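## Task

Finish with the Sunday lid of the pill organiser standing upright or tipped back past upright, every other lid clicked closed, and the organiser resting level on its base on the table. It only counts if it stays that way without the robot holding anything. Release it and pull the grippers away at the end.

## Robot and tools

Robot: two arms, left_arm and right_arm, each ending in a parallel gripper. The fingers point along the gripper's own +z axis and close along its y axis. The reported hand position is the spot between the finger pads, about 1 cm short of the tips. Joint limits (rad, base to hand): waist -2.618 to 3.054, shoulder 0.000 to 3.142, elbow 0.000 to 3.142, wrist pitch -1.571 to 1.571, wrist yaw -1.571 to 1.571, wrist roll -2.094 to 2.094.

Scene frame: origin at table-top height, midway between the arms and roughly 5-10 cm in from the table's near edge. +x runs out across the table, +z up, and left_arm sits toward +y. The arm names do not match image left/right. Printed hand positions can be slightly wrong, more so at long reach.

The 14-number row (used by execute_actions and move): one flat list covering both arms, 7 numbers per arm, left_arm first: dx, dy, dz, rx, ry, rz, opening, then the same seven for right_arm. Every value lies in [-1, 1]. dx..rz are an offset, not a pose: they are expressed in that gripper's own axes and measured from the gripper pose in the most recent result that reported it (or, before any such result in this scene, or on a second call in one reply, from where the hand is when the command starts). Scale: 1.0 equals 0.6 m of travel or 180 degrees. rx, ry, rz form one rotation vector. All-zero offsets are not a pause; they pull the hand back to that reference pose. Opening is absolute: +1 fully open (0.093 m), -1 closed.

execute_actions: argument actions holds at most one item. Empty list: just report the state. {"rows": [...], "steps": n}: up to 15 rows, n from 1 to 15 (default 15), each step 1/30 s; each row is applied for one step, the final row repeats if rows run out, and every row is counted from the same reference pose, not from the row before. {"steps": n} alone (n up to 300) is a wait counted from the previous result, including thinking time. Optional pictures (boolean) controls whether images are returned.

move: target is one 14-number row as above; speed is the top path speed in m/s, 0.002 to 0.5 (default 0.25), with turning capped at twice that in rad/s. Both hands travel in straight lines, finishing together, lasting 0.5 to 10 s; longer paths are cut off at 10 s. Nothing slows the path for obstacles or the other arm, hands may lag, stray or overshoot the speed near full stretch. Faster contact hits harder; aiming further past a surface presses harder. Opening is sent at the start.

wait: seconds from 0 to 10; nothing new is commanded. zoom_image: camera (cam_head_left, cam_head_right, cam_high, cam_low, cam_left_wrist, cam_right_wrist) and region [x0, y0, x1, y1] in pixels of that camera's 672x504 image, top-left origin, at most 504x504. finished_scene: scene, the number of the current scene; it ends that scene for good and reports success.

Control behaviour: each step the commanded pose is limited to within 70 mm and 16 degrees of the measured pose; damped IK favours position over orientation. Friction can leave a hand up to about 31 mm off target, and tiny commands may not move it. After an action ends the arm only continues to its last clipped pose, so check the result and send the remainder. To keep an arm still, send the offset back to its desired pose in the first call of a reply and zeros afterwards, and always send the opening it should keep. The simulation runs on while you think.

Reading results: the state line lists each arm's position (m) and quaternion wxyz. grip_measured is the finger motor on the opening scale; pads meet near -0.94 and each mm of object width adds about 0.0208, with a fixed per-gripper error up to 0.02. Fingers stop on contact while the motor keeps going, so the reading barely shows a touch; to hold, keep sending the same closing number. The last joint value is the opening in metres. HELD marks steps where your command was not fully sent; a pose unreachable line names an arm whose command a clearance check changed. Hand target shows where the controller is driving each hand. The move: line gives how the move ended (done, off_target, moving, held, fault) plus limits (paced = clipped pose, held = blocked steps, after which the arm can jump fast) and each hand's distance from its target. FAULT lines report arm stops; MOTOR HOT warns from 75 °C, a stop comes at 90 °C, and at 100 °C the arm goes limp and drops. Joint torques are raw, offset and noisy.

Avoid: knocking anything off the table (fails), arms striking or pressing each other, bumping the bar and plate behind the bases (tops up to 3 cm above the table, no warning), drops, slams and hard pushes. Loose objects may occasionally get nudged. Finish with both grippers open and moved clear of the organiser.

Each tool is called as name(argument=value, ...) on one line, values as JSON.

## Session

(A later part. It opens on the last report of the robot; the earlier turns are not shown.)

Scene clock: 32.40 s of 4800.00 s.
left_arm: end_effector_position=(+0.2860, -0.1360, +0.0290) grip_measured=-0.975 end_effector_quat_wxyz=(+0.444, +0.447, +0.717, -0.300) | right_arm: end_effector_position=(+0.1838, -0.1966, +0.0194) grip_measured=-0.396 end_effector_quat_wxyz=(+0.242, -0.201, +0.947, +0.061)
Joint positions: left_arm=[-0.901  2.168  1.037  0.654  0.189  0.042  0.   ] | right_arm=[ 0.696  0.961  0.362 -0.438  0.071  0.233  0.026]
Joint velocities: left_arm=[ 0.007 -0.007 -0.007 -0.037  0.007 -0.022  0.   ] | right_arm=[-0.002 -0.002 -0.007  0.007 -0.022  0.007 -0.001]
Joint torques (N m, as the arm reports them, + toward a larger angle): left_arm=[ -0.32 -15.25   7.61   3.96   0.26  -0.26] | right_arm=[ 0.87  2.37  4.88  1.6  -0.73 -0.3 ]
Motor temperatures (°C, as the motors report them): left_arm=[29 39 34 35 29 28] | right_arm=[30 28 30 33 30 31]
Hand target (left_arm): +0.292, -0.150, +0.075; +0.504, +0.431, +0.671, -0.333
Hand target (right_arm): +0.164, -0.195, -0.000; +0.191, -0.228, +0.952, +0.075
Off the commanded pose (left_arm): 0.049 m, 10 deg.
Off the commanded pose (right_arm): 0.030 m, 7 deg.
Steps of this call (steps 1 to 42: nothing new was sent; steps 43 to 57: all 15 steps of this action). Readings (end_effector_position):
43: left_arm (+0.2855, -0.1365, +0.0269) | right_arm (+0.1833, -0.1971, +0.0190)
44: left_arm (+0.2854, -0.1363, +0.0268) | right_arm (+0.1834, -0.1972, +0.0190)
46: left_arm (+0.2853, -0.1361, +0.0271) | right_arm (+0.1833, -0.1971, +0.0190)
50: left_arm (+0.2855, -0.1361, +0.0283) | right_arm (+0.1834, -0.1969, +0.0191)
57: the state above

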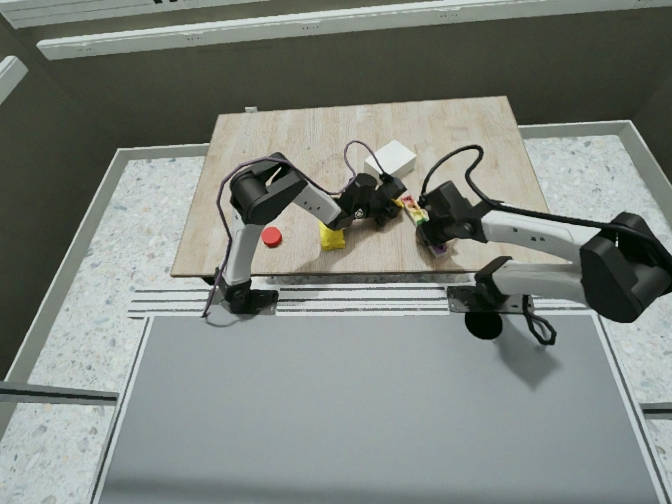

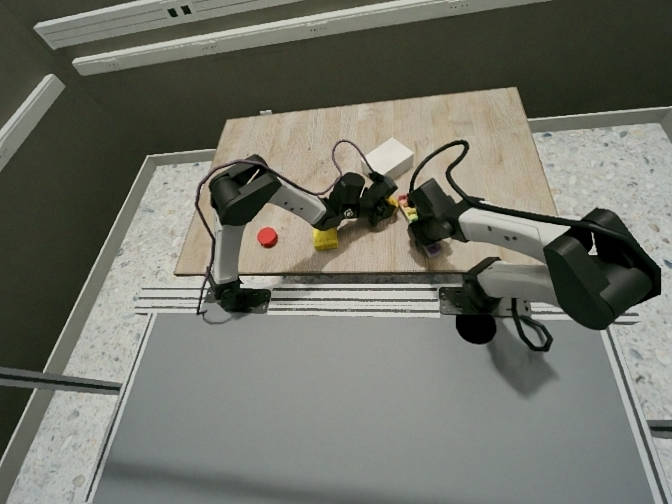

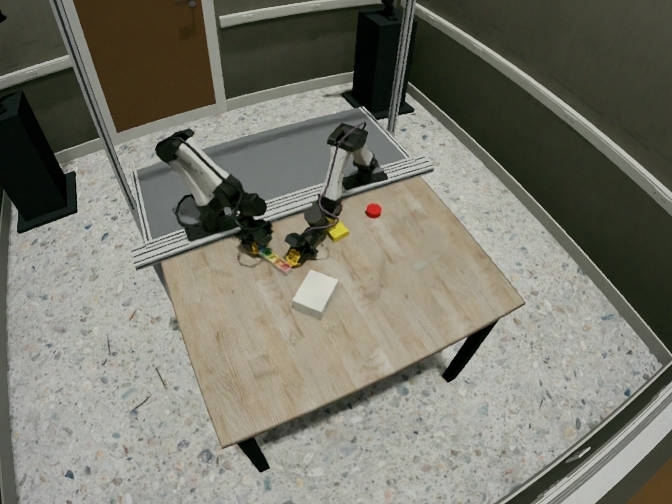

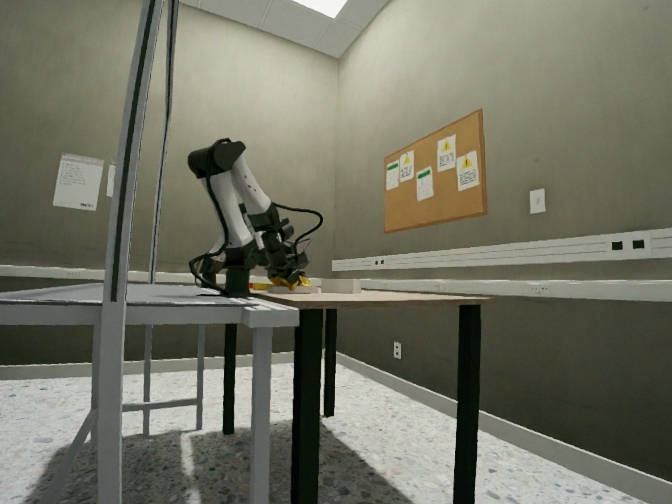

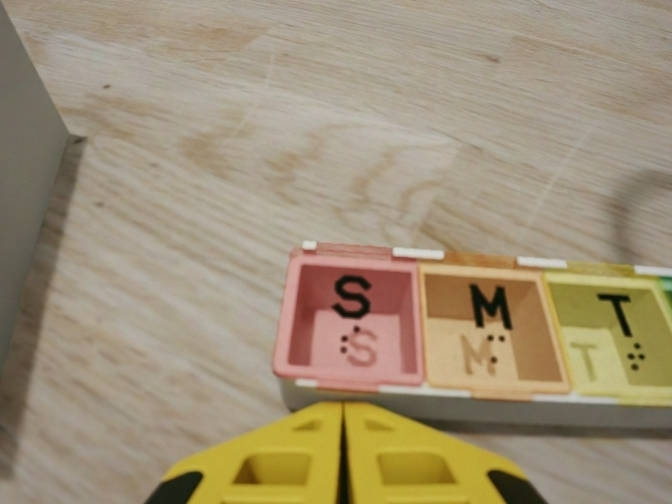

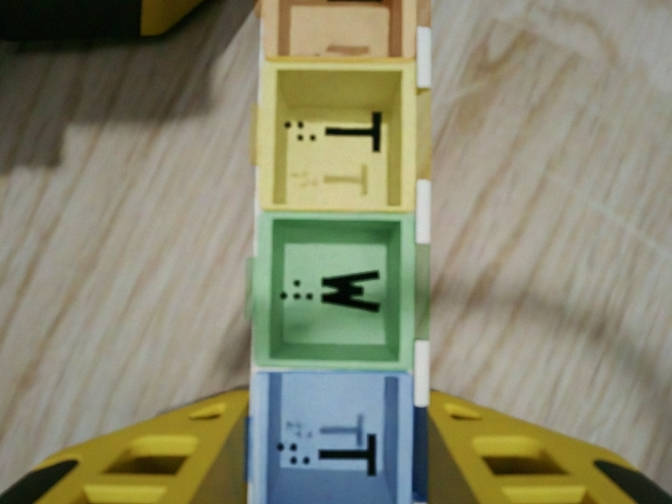

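execute_actions(actions=[{"rows":[[-0.08,0,-0.004,0,-0.056,0.02,-1,0.05,0.012,0.02,-0.013,0.04,-0.008,-0.5],[-0.08,0,-0.004,0,-0.056,0.02,-1,0.06,0.008,0.02,-0.009,0.045,-0.004,-0.5],[-0.082,0,-0.004,0,-0.058,0.02,-1,0.07,0.004,0.02,-0.004,0.055,0,-0.5]],"steps":15}])

zoom_image(camera="cam_high", region=[255, 230, 325, 290])

Scene clock: 33.90 s of 4800.00 s.
left_arm: end_effector_position=(+0.2877, -0.1379, +0.0343) grip_measured=-0.975 end_effector_quat_wxyz=(+0.458, +0.453, +0.705, -0.297) | right_arm: end_effector_position=(+0.1851, -0.1970, +0.0180) grip_measured=-0.396 end_effector_quat_wxyz=(+0.238, -0.189, +0.951, +0.059)
Joint positions: left_arm=[-0.901  2.168  1.037  0.679  0.187  0.068  0.   ] | right_arm=[ 0.696  0.982  0.369 -0.436  0.078  0.259  0.026]
Joint velocities: left_arm=[ 0.022  0.007 -0.002 -0.022  0.022  0.022  0.   ] | right_arm=[-0.012 -0.012  0.002 -0.051 -0.037  0.037  0.001]
Joint torques (N m, as the arm reports them, + toward a larger angle): left_arm=[ -0.08 -14.77   7.51   3.89   0.15  -0.13] | right_arm=[ 1.14  2.62  4.99  0.79 -0.42 -0.14]
Motor temperatures (°C, as the motors report them): left_arm=[29 40 35 36 29 28] | right_arm=[30 28 30 33 30 31]
Hand target (left_arm): +0.294, -0.150, +0.075; +0.515, +0.442, +0.660, -0.322
Hand target (right_arm): +0.155, -0.208, -0.008; +0.159, -0.205, +0.965, +0.048
Off the commanded pose (left_arm): 0.043 m, 9 deg.
Off the commanded pose (right_arm): 0.044 m, 10 deg.
Steps of this call (steps 1 to 30: nothing new was sent; steps 31 to 45: all 15 steps of this action). Readings (end_effector_position):
31: left_arm (+0.2862, -0.1360, +0.0293) | right_arm (+0.1839, -0.1968, +0.0190)
32: left_arm (+0.2864, -0.1363, +0.0300) | right_arm (+0.1839, -0.1971, +0.0182)
34: left_arm (+0.2871, -0.1373, +0.0327) | right_arm (+0.1846, -0.1970, +0.0180)
38: left_arm (+0.2877, -0.1379, +0.0343) | right_arm (+0.1851, -0.1970, +0.0180)
45: the state above

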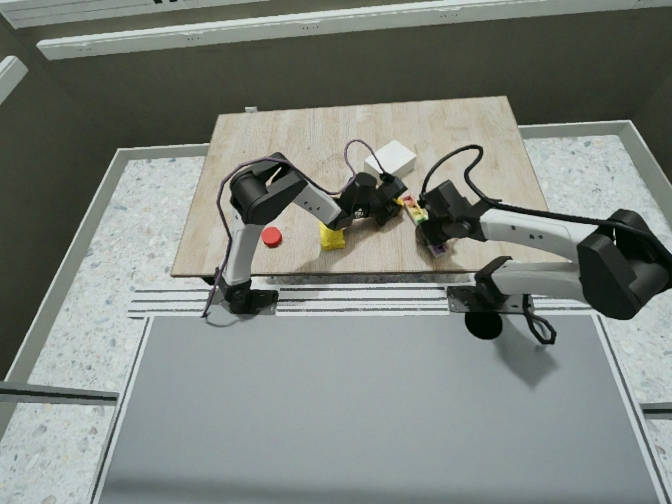

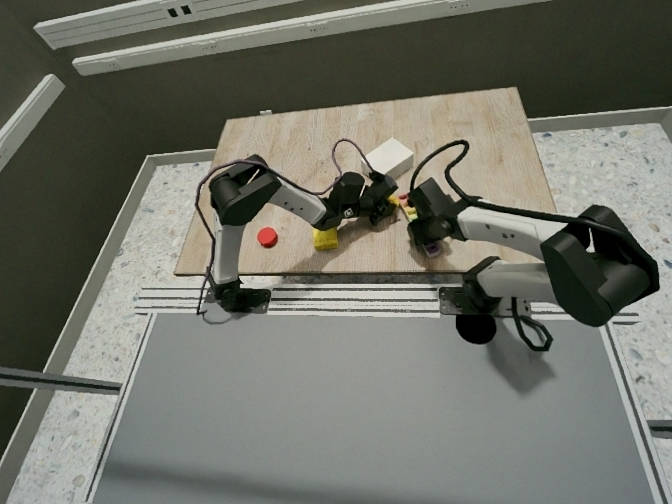

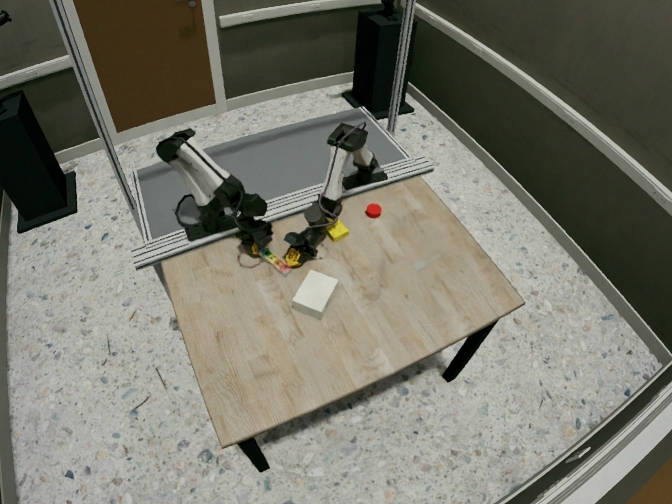

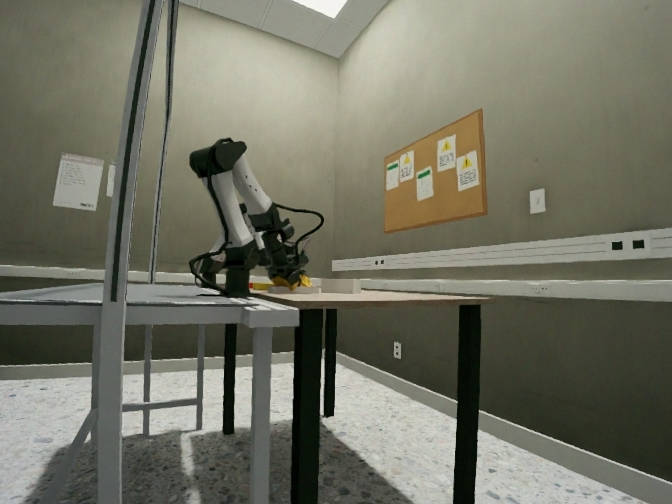

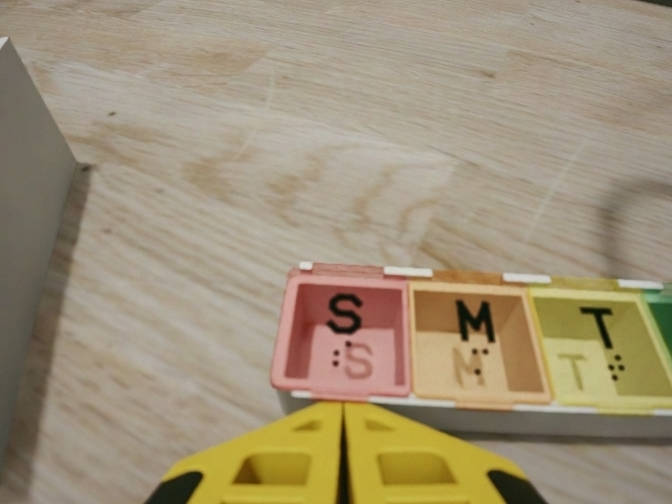

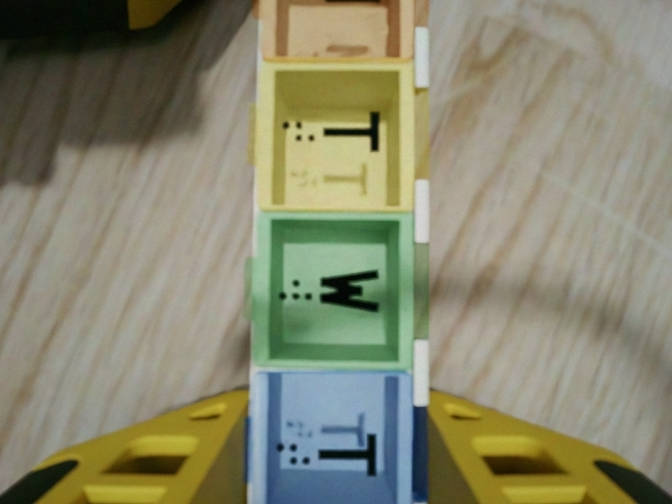

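Region (255, 230, 325, 290) of cam_high's 672x504 image, scaled by 7.200, with more detail than that image has; it fills the top 432 rows of this view, and the rest is white.

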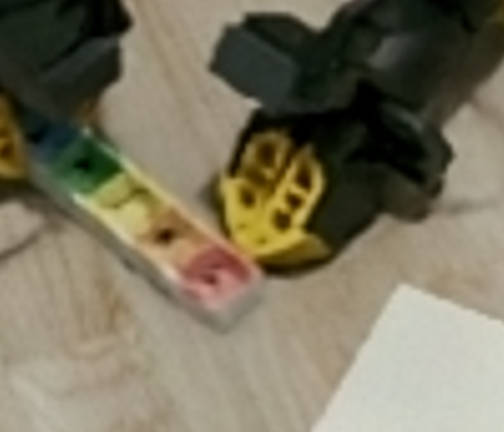

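Caught under the tab. Increase lift.

execute_actions(actions=[{"rows":[[-0.075,0,-0.003,0,-0.052,0.012,-1,0.085,0.008,0.018,-0.008,0.065,-0.012,-0.5],[-0.08,0,-0.003,0,-0.056,0.013,-1,0.085,0.008,0.018,-0.008,0.065,-0.012,-0.5],[-0.085,0,-0.003,0,-0.06,0.014,-1,0.085,0.008,0.018,-0.008,0.065,-0.012,-0.5],[-0.09,0,-0.003,0,-0.064,0.015,-1,0.085,0.008,0.018,-0.008,0.065,-0.012,-0.5],[-0.095,0,-0.003,0,-0.068,0.016,-1,0.085,0.008,0.018,-0.008,0.065,-0.012,-0.5],[-0.1,0,-0.003,0,-0.072,0.016,-1,0.085,0.008,0.018,-0.008,0.065,-0.012,-0.5],[-0.105,0,-0.003,0,-0.076,0.017,-1,0.085,0.008,0.018,-0.008,0.065,-0.012,-0.5],[-0.11,0,-0.003,0,-0.08,0.018,-1,0.085,0.008,0.018,-0.008,0.065,-0.012,-0.5]],"steps":15}])

zoom_image(camera="cam_high", region=[255, 220, 325, 290])

Scene clock: 36.03 s of 4800.00 s.
left_arm: end_effector_position=(+0.2884, -0.1385, +0.0363) grip_measured=-0.975 end_effector_quat_wxyz=(+0.463, +0.455, +0.701, -0.296) | right_arm: end_effector_position=(+0.1851, -0.1970, +0.0180) grip_measured=-0.396 end_effector_quat_wxyz=(+0.233, -0.187, +0.953, +0.057)
Joint positions: left_arm=[-0.901  2.168  1.037  0.689  0.186  0.076  0.   ] | right_arm=[ 0.696  0.993  0.378 -0.446  0.078  0.262  0.026]
Joint velocities: left_arm=[-0.012 -0.027 -0.007  0.037 -0.022  0.051  0.   ] | right_arm=[ 0.007 -0.012  0.002 -0.007  0.081  0.007  0.001]
Joint torques (N m, as the arm reports them, + toward a larger angle): left_arm=[ -0.02 -15.16   7.48   4.61   0.24  -0.07] | right_arm=[ 1.73  3.    4.51  0.58 -0.55 -0.19]
Motor temperatures (°C, as the motors report them): left_arm=[29 41 35 37 29 28] | right_arm=[30 28 30 33 30 31]
Hand target (left_arm): +0.295, -0.155, +0.096; +0.546, +0.436, +0.633, -0.333
Hand target (right_arm): +0.148, -0.210, -0.012; +0.140, -0.211, +0.966, +0.045
Off the commanded pose (left_arm): 0.064 m, 14 deg.
Off the commanded pose (right_arm): 0.052 m, 11 deg.
Steps of this call (steps 1 to 49: nothing new was sent; steps 50 to 64: all 15 steps of this action). Readings (end_effector_position):
50: left_arm (+0.2877, -0.1379, +0.0343) | right_arm (+0.1850, -0.1971, +0.0179)
51: left_arm (+0.2878, -0.1379, +0.0345) | right_arm (+0.1850, -0.1971, +0.0179)
53: left_arm (+0.2879, -0.1381, +0.0349) | right_arm (+0.1850, -0.1971, +0.0179)
57: left_arm (+0.2882, -0.1384, +0.0358) | right_arm (+0.1850, -0.1970, +0.0179)
64: the state above

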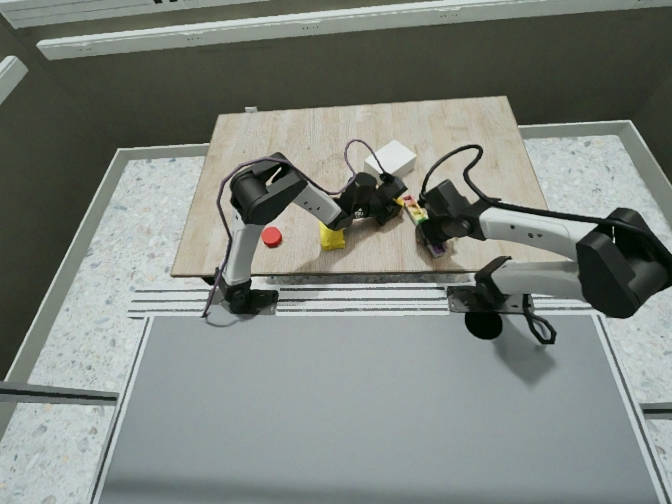

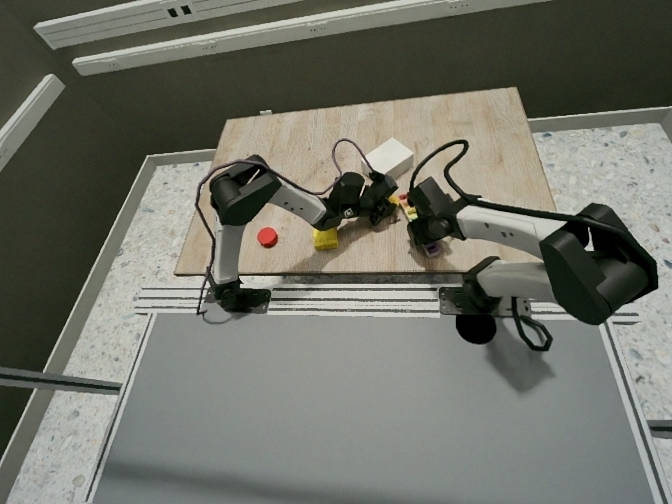

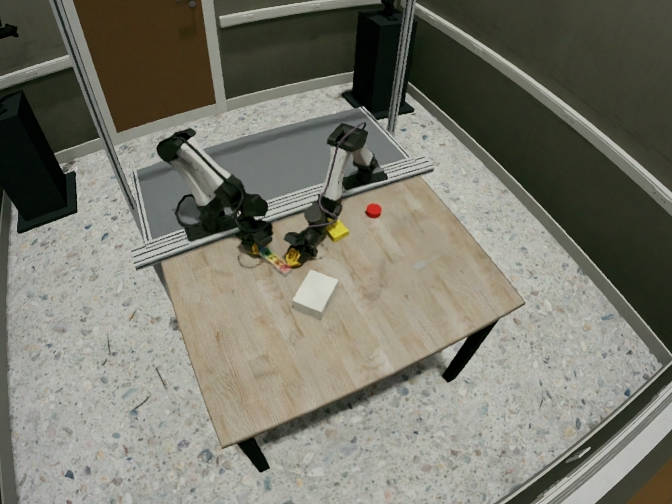

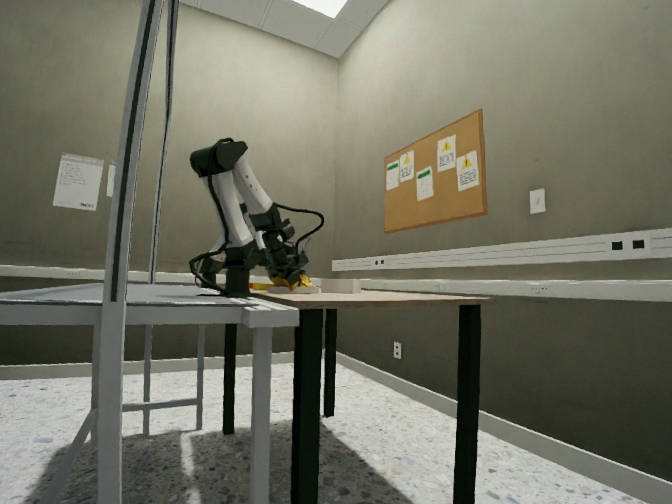

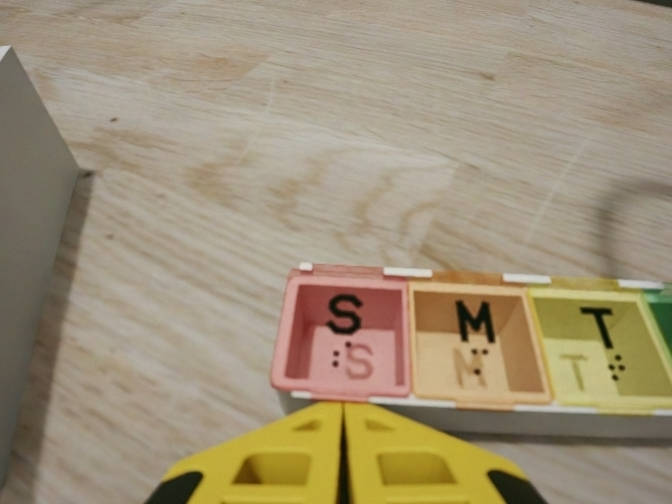

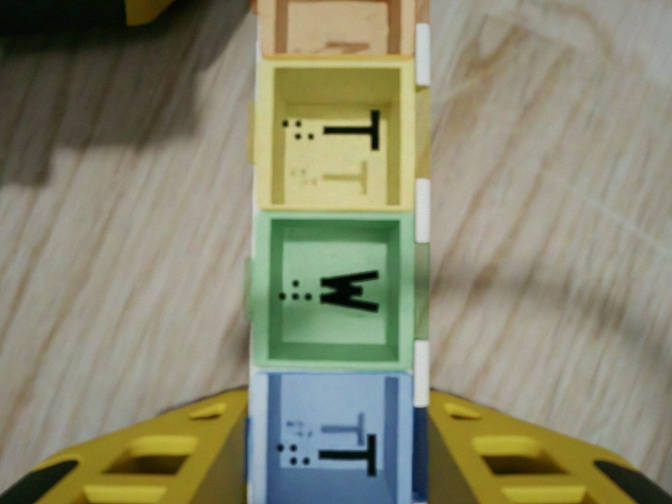

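Region (255, 220, 325, 290) of cam_high's 672x504 image, scaled by 7.200, with more detail than that image has.

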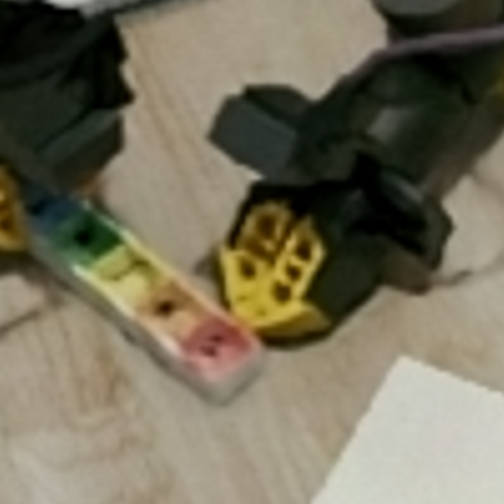

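execute_actions(actions=[{"rows":[[-0.112,0,-0.002,0,-0.082,0.016,-1,0.09,0.004,0.025,-0.004,0.068,-0.009,-0.5],[-0.116,0,0,0,-0.087,0.016,-1,0.095,0.002,0.03,-0.002,0.072,-0.007,-0.5],[-0.116,0,0,0,-0.087,0.016,-1,0.1,0,0.03,0,0.075,-0.005,-0.5],[-0.116,0,0,0,-0.087,0.016,-1,0.1,-0.004,0.03,0.004,0.075,-0.003,-0.5]],"steps":15}])

zoom_image(camera="cam_high", region=[255, 220, 325, 290])

Scene clock: 37.40 s of 4800.00 s.
left_arm: end_effector_position=(+0.2921, -0.1389, +0.0358) grip_measured=-0.975 end_effector_quat_wxyz=(+0.473, +0.450, +0.699, -0.293) | right_arm: end_effector_position=(+0.1878, -0.1957, +0.0173) grip_measured=-0.396 end_effector_quat_wxyz=(+0.228, -0.177, +0.956, +0.055)
Joint positions: left_arm=[-0.901  2.181  1.037  0.72   0.169  0.078  0.   ] | right_arm=[ 0.696  1.023  0.393 -0.441  0.081  0.284  0.026]
Joint velocities: left_arm=[-0.002  0.002  0.002 -0.022 -0.007  0.037  0.   ] | right_arm=[ 0.007 -0.007 -0.022 -0.051 -0.007  0.007 -0.   ]
Joint torques (N m, as the arm reports them, + toward a larger angle): left_arm=[ -0.33 -15.83   8.07   4.61   0.37  -0.17] | right_arm=[ 1.3   3.92  3.34  0.49 -0.36 -0.1 ]
Motor temperatures (°C, as the motors report them): left_arm=[29 41 35 39 29 28] | right_arm=[30 28 30 33 30 31]
Hand target (left_arm): +0.296, -0.157, +0.101; +0.557, +0.433, +0.624, -0.337
Hand target (right_arm): +0.146, -0.218, -0.019; +0.123, -0.193, +0.973, +0.026
Off the commanded pose (left_arm): 0.069 m, 15 deg.
Off the commanded pose (right_arm): 0.064 m, 13 deg.
Steps of this call (steps 1 to 26: nothing new was sent; steps 27 to 41: all 15 steps of this action). Readings (end_effector_position):
27: left_arm (+0.2885, -0.1386, +0.0366) | right_arm (+0.1851, -0.1971, +0.0177)
28: left_arm (+0.2887, -0.1385, +0.0362) | right_arm (+0.1853, -0.1969, +0.0174)
30: left_arm (+0.2899, -0.1386, +0.0360) | right_arm (+0.1862, -0.1964, +0.0173)
34: left_arm (+0.2913, -0.1388, +0.0359) | right_arm (+0.1873, -0.1959, +0.0173)
41: the state above

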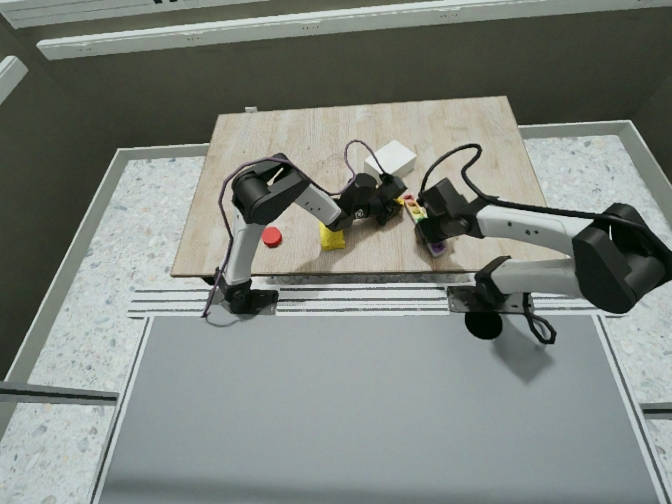

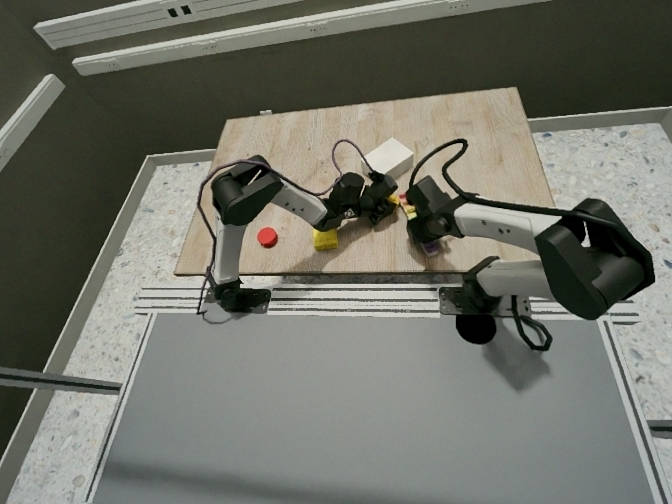

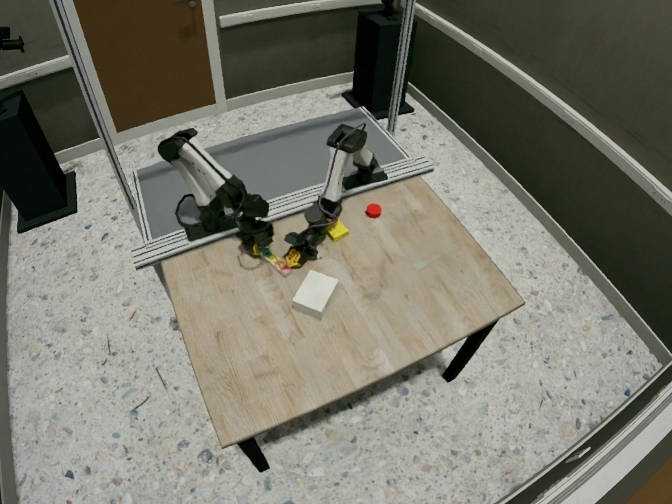

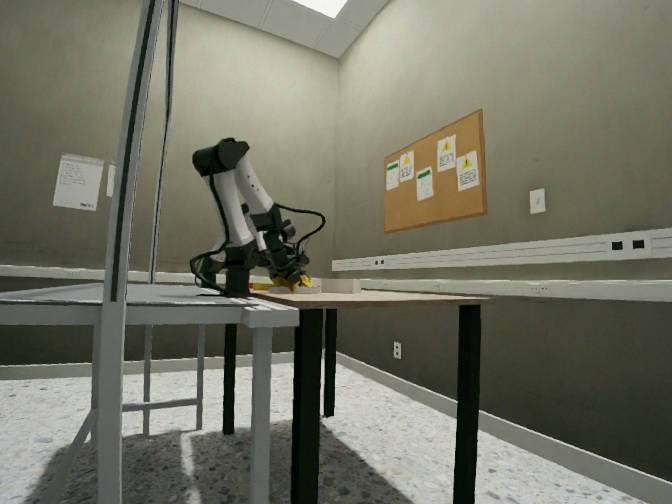

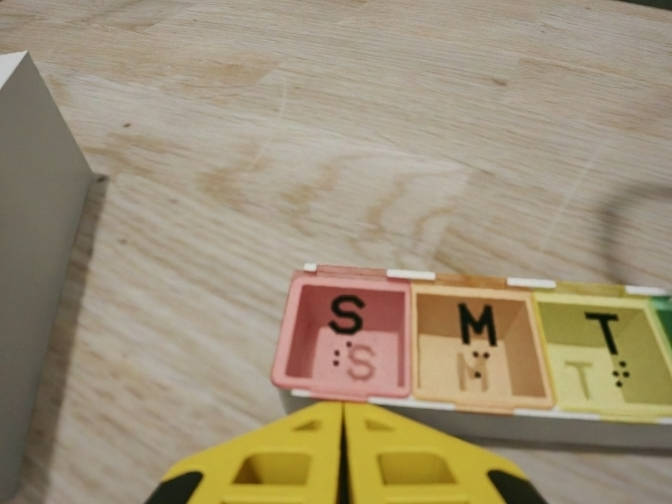

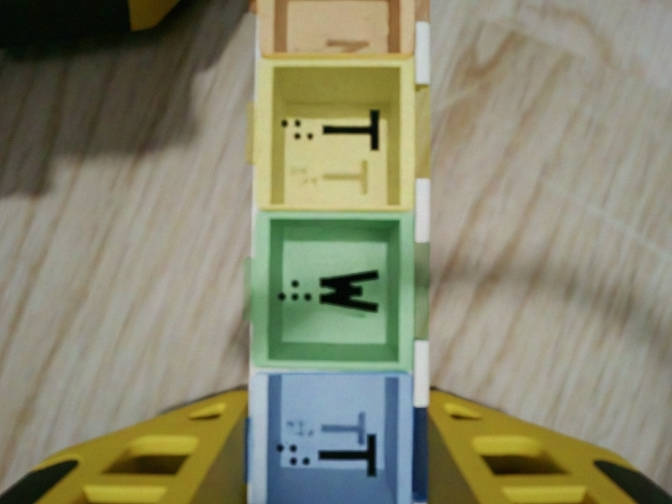

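Region (255, 220, 325, 290) of cam_high's 672x504 image, scaled by 7.200, with more detail than that image has.

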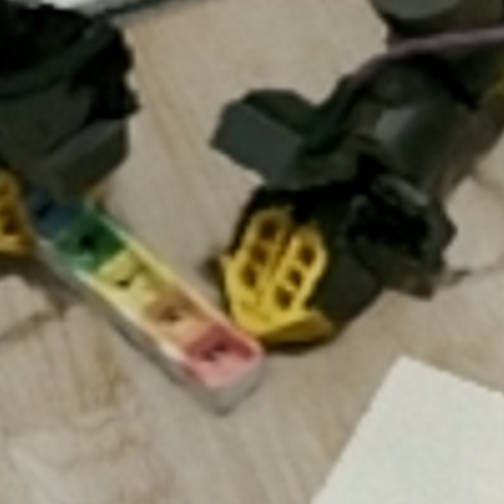

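execute_actions(actions=[{"rows":[[-0.105,0,0,0,-0.087,0.016,-1,0.105,0,0.022,0,0.075,-0.01,-0.5],[-0.1,0,0.002,0,-0.087,0.016,-1,0.105,0,0.022,0,0.075,-0.01,-0.5],[-0.095,0,0.004,0,-0.087,0.016,-1,0.105,0,0.022,0,0.075,-0.01,-0.5],[-0.09,0,0.004,0,-0.087,0.016,-1,0.105,0,0.022,0,0.075,-0.01,-0.5],[-0.085,0,0.004,0,-0.087,0.016,-1,0.105,0,0.022,0,0.075,-0.01,-0.5],[-0.08,0,0.004,0,-0.087,0.016,-1,0.105,0,0.022,0,0.075,-0.01,-0.5]],"steps":15}])

zoom_image(camera="cam_high", region=[255, 190, 365, 290])

Scene clock: 39.13 s of 4800.00 s.
left_arm: end_effector_position=(+0.2955, -0.1427, +0.0341) grip_measured=-0.975 end_effector_quat_wxyz=(+0.507, +0.441, +0.675, -0.304) | right_arm: end_effector_position=(+0.1896, -0.1964, +0.0175) grip_measured=-0.396 end_effector_quat_wxyz=(+0.230, -0.166, +0.958, +0.052)
Joint positions: left_arm=[-0.901  2.243  1.02   0.885  0.166  0.081  0.   ] | right_arm=[ 0.698  1.031  0.398 -0.44   0.094  0.306  0.026]
Joint velocities: left_arm=[ 0.017  0.022 -0.007  0.066  0.007  0.022  0.   ] | right_arm=[ 0.022 -0.012 -0.002  0.007  0.066  0.022 -0.   ]
Joint torques (N m, as the arm reports them, + toward a larger angle): left_arm=[ -0.33 -14.58   7.4    4.11   0.28  -0.11] | right_arm=[ 1.75  3.14  3.6   0.26 -0.63 -0.18]
Motor temperatures (°C, as the motors report them): left_arm=[29 42 35 41 29 28] | right_arm=[30 28 30 33 30 31]
Hand target (left_arm): +0.298, -0.154, +0.079; +0.569, +0.426, +0.619, -0.335
Hand target (right_arm): +0.144, -0.216, -0.018; +0.118, -0.193, +0.974, +0.029
Off the commanded pose (left_arm): 0.048 m, 11 deg.
Off the commanded pose (right_arm): 0.066 m, 14 deg.
Steps of this call (steps 1 to 37: nothing new was sent; steps 38 to 52: all 15 steps of this action). Readings (end_effector_position):
38: left_arm (+0.2923, -0.1389, +0.0356) | right_arm (+0.1880, -0.1955, +0.0176)
39: left_arm (+0.2924, -0.1388, +0.0352) | right_arm (+0.1879, -0.1955, +0.0176)
41: left_arm (+0.2930, -0.1395, +0.0345) | right_arm (+0.1882, -0.1955, +0.0175)
45: left_arm (+0.2943, -0.1411, +0.0341) | right_arm (+0.1889, -0.1958, +0.0175)
52: the state above

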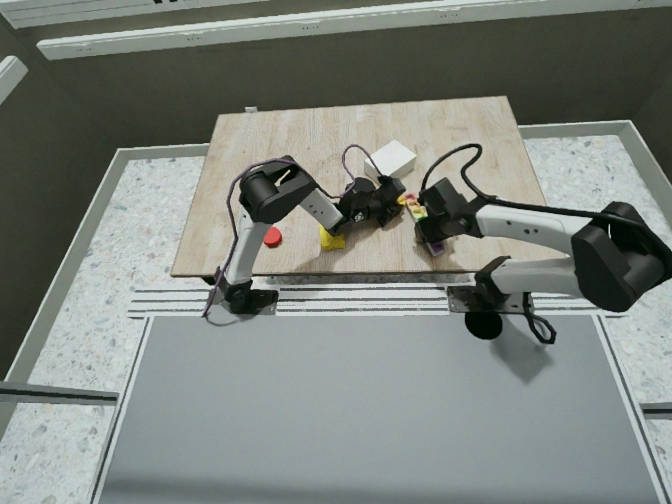

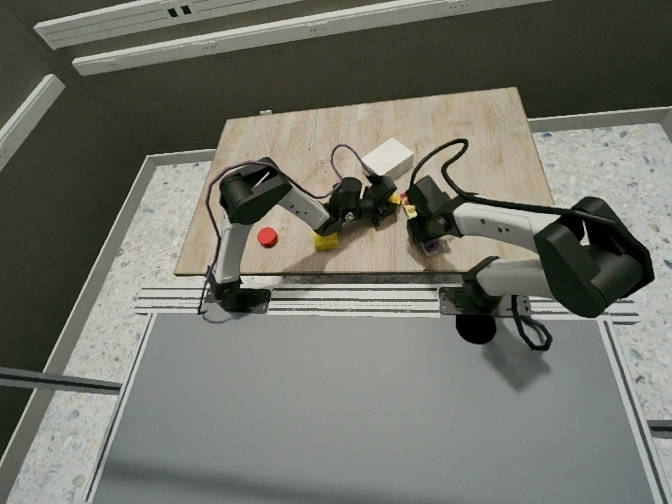

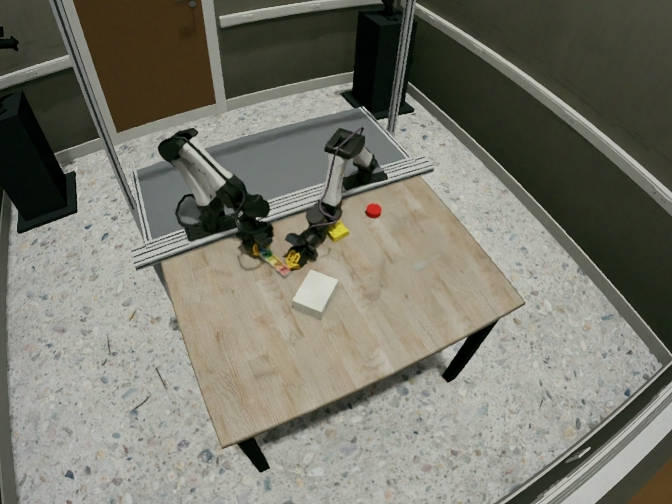

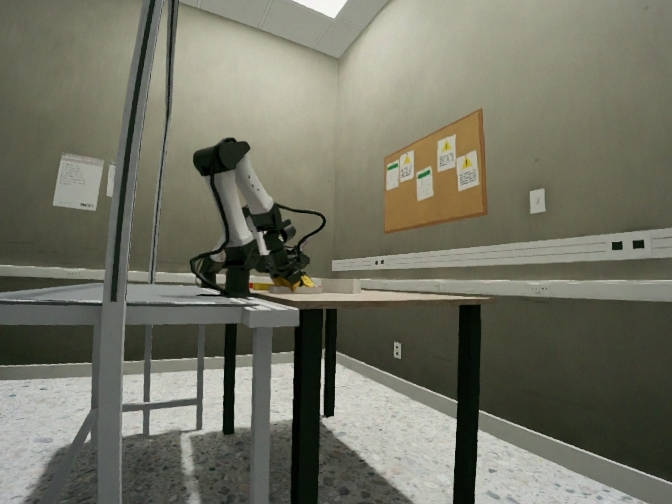

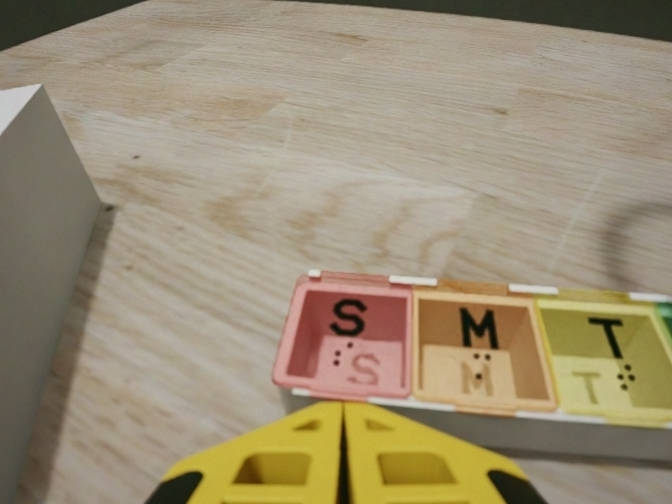

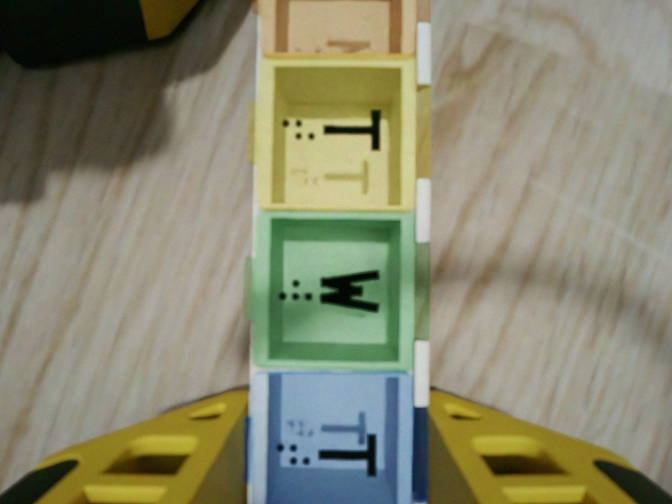

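Region (255, 190, 365, 290) of cam_high's 672x504 image, scaled by 4.582, with more detail than that image has; it fills the top 458 rows of this view, and the rest is white.

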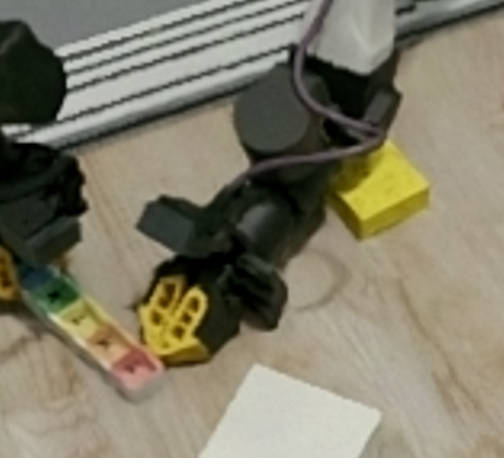

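Continue levering (17° now).

execute_actions(actions=[{"rows":[[-0.08,0,0,0,-0.065,0.012,-1,0.108,0.002,0.022,-0.002,0.076,-0.016,-0.5],[-0.08,0,0,0,-0.069,0.012,-1,0.108,0.002,0.022,-0.002,0.076,-0.016,-0.5],[-0.08,0,-0.001,0,-0.073,0.013,-1,0.108,0.002,0.022,-0.002,0.076,-0.016,-0.5],[-0.08,0,-0.002,0,-0.077,0.014,-1,0.108,0.002,0.022,-0.002,0.076,-0.016,-0.5],[-0.08,0,-0.003,0,-0.081,0.014,-1,0.108,0.002,0.022,-0.002,0.076,-0.016,-0.5],[-0.08,0,-0.004,0,-0.085,0.015,-1,0.108,0.002,0.022,-0.002,0.076,-0.016,-0.5],[-0.08,0,-0.005,0,-0.089,0.015,-1,0.108,0.002,0.022,-0.002,0.076,-0.016,-0.5]],"steps":15}])

zoom_image(camera="cam_high", region=[255, 190, 365, 290])

Scene clock: 40.87 s of 4800.00 s.
left_arm: end_effector_position=(+0.2958, -0.1428, +0.0355) grip_measured=-0.975 end_effector_quat_wxyz=(+0.540, +0.431, +0.651, -0.316) | right_arm: end_effector_position=(+0.1898, -0.1960, +0.0183) grip_measured=-0.396 end_effector_quat_wxyz=(+0.230, -0.164, +0.958, +0.051)
Joint positions: left_arm=[-0.901  2.294  0.996  1.048  0.165  0.082  0.   ] | right_arm=[ 0.703  1.031  0.401 -0.443  0.099  0.314  0.026]
Joint velocities: left_arm=[-0.002  0.027 -0.022  0.081  0.022 -0.037  0.   ] | right_arm=[ 0.007 -0.002 -0.012  0.051 -0.037 -0.051 -0.   ]
Joint torques (N m, as the arm reports them, + toward a larger angle): left_arm=[ -0.07 -13.5    6.95   4.29   0.35  -0.1 ] | right_arm=[ 1.96  3.46  3.46  0.3  -0.59 -0.21]
Motor temperatures (°C, as the motors report them): left_arm=[29 43 35 42 29 28] | right_arm=[30 28 30 33 30 31]
Hand target (left_arm): +0.297, -0.151, +0.080; +0.601, +0.414, +0.591, -0.345
Hand target (right_arm): +0.143, -0.215, -0.018; +0.117, -0.192, +0.974, +0.028
Off the commanded pose (left_arm): 0.047 m, 11 deg.
Off the commanded pose (right_arm): 0.067 m, 14 deg.
Steps of this call (steps 1 to 37: nothing new was sent; steps 38 to 52: all 15 steps of this action). Readings (end_effector_position):
38: left_arm (+0.2958, -0.1429, +0.0341) | right_arm (+0.1897, -0.1965, +0.0175)
39: left_arm (+0.2960, -0.1431, +0.0339) | right_arm (+0.1897, -0.1965, +0.0176)
41: left_arm (+0.2959, -0.1429, +0.0336) | right_arm (+0.1898, -0.1964, +0.0176)
45: left_arm (+0.2955, -0.1424, +0.0335) | right_arm (+0.1896, -0.1961, +0.0176)
52: the state above

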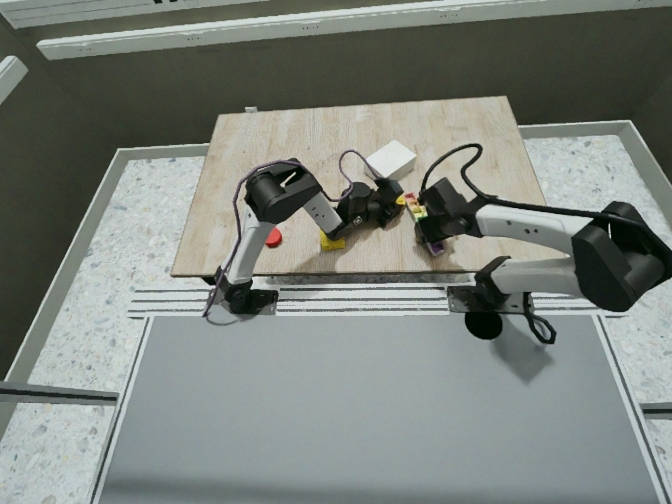

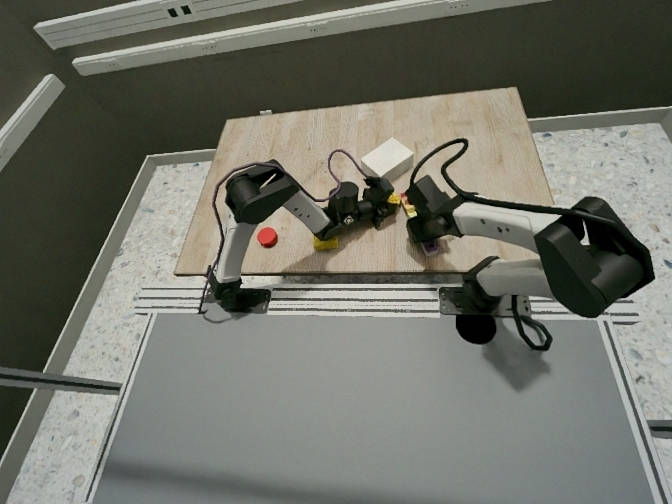

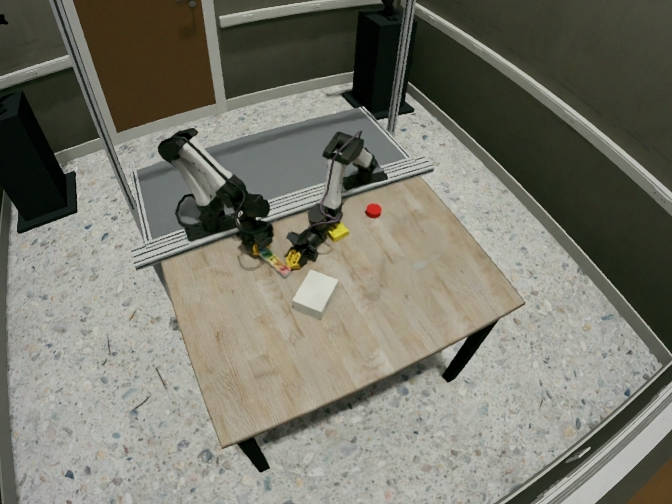

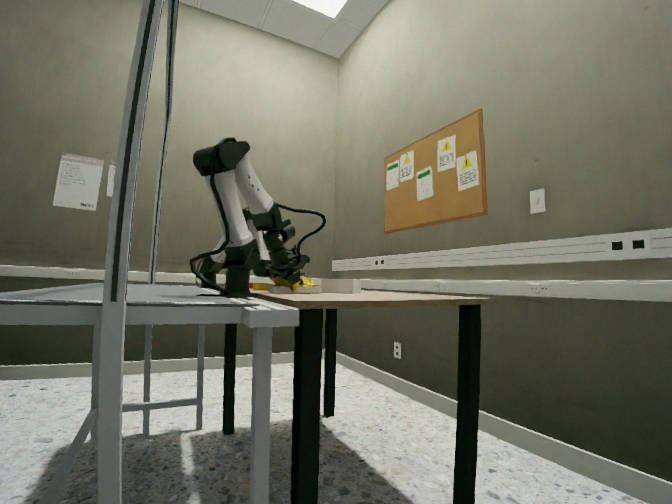

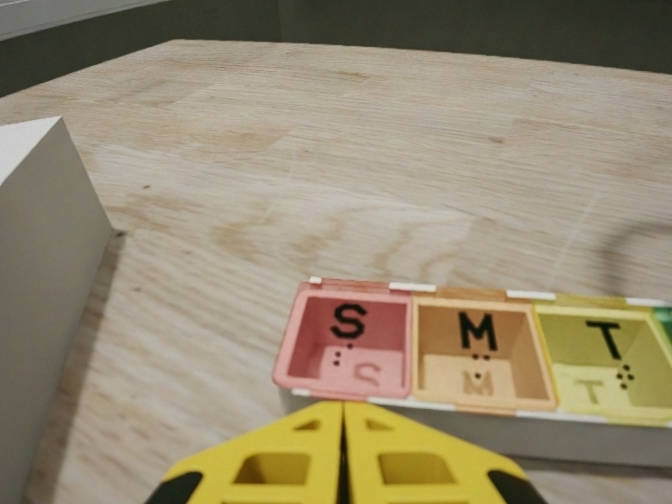

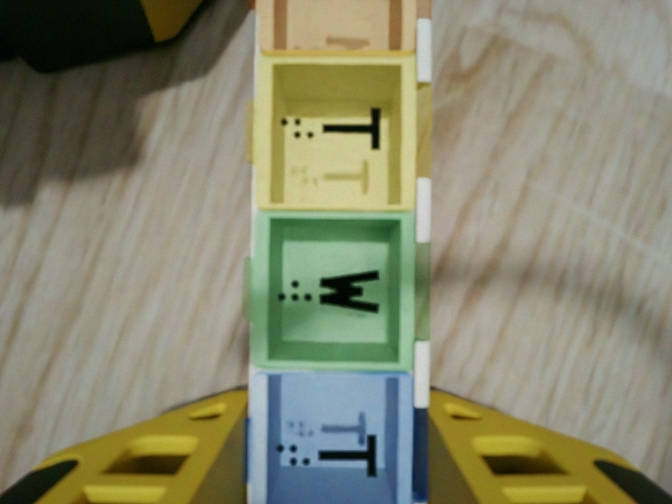

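Region (255, 190, 365, 290) of cam_high's 672x504 image, scaled by 4.582, with more detail than that image has; it fills the top 458 rows of this view, and the rest is white.

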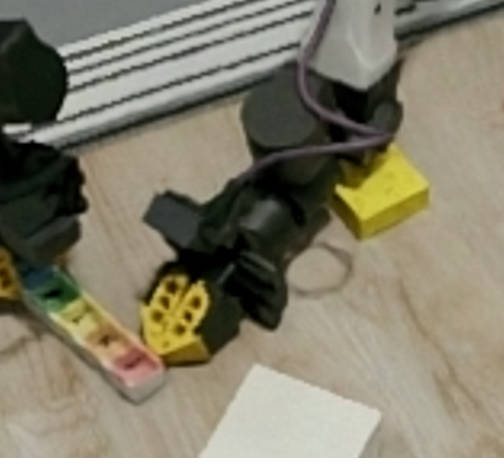

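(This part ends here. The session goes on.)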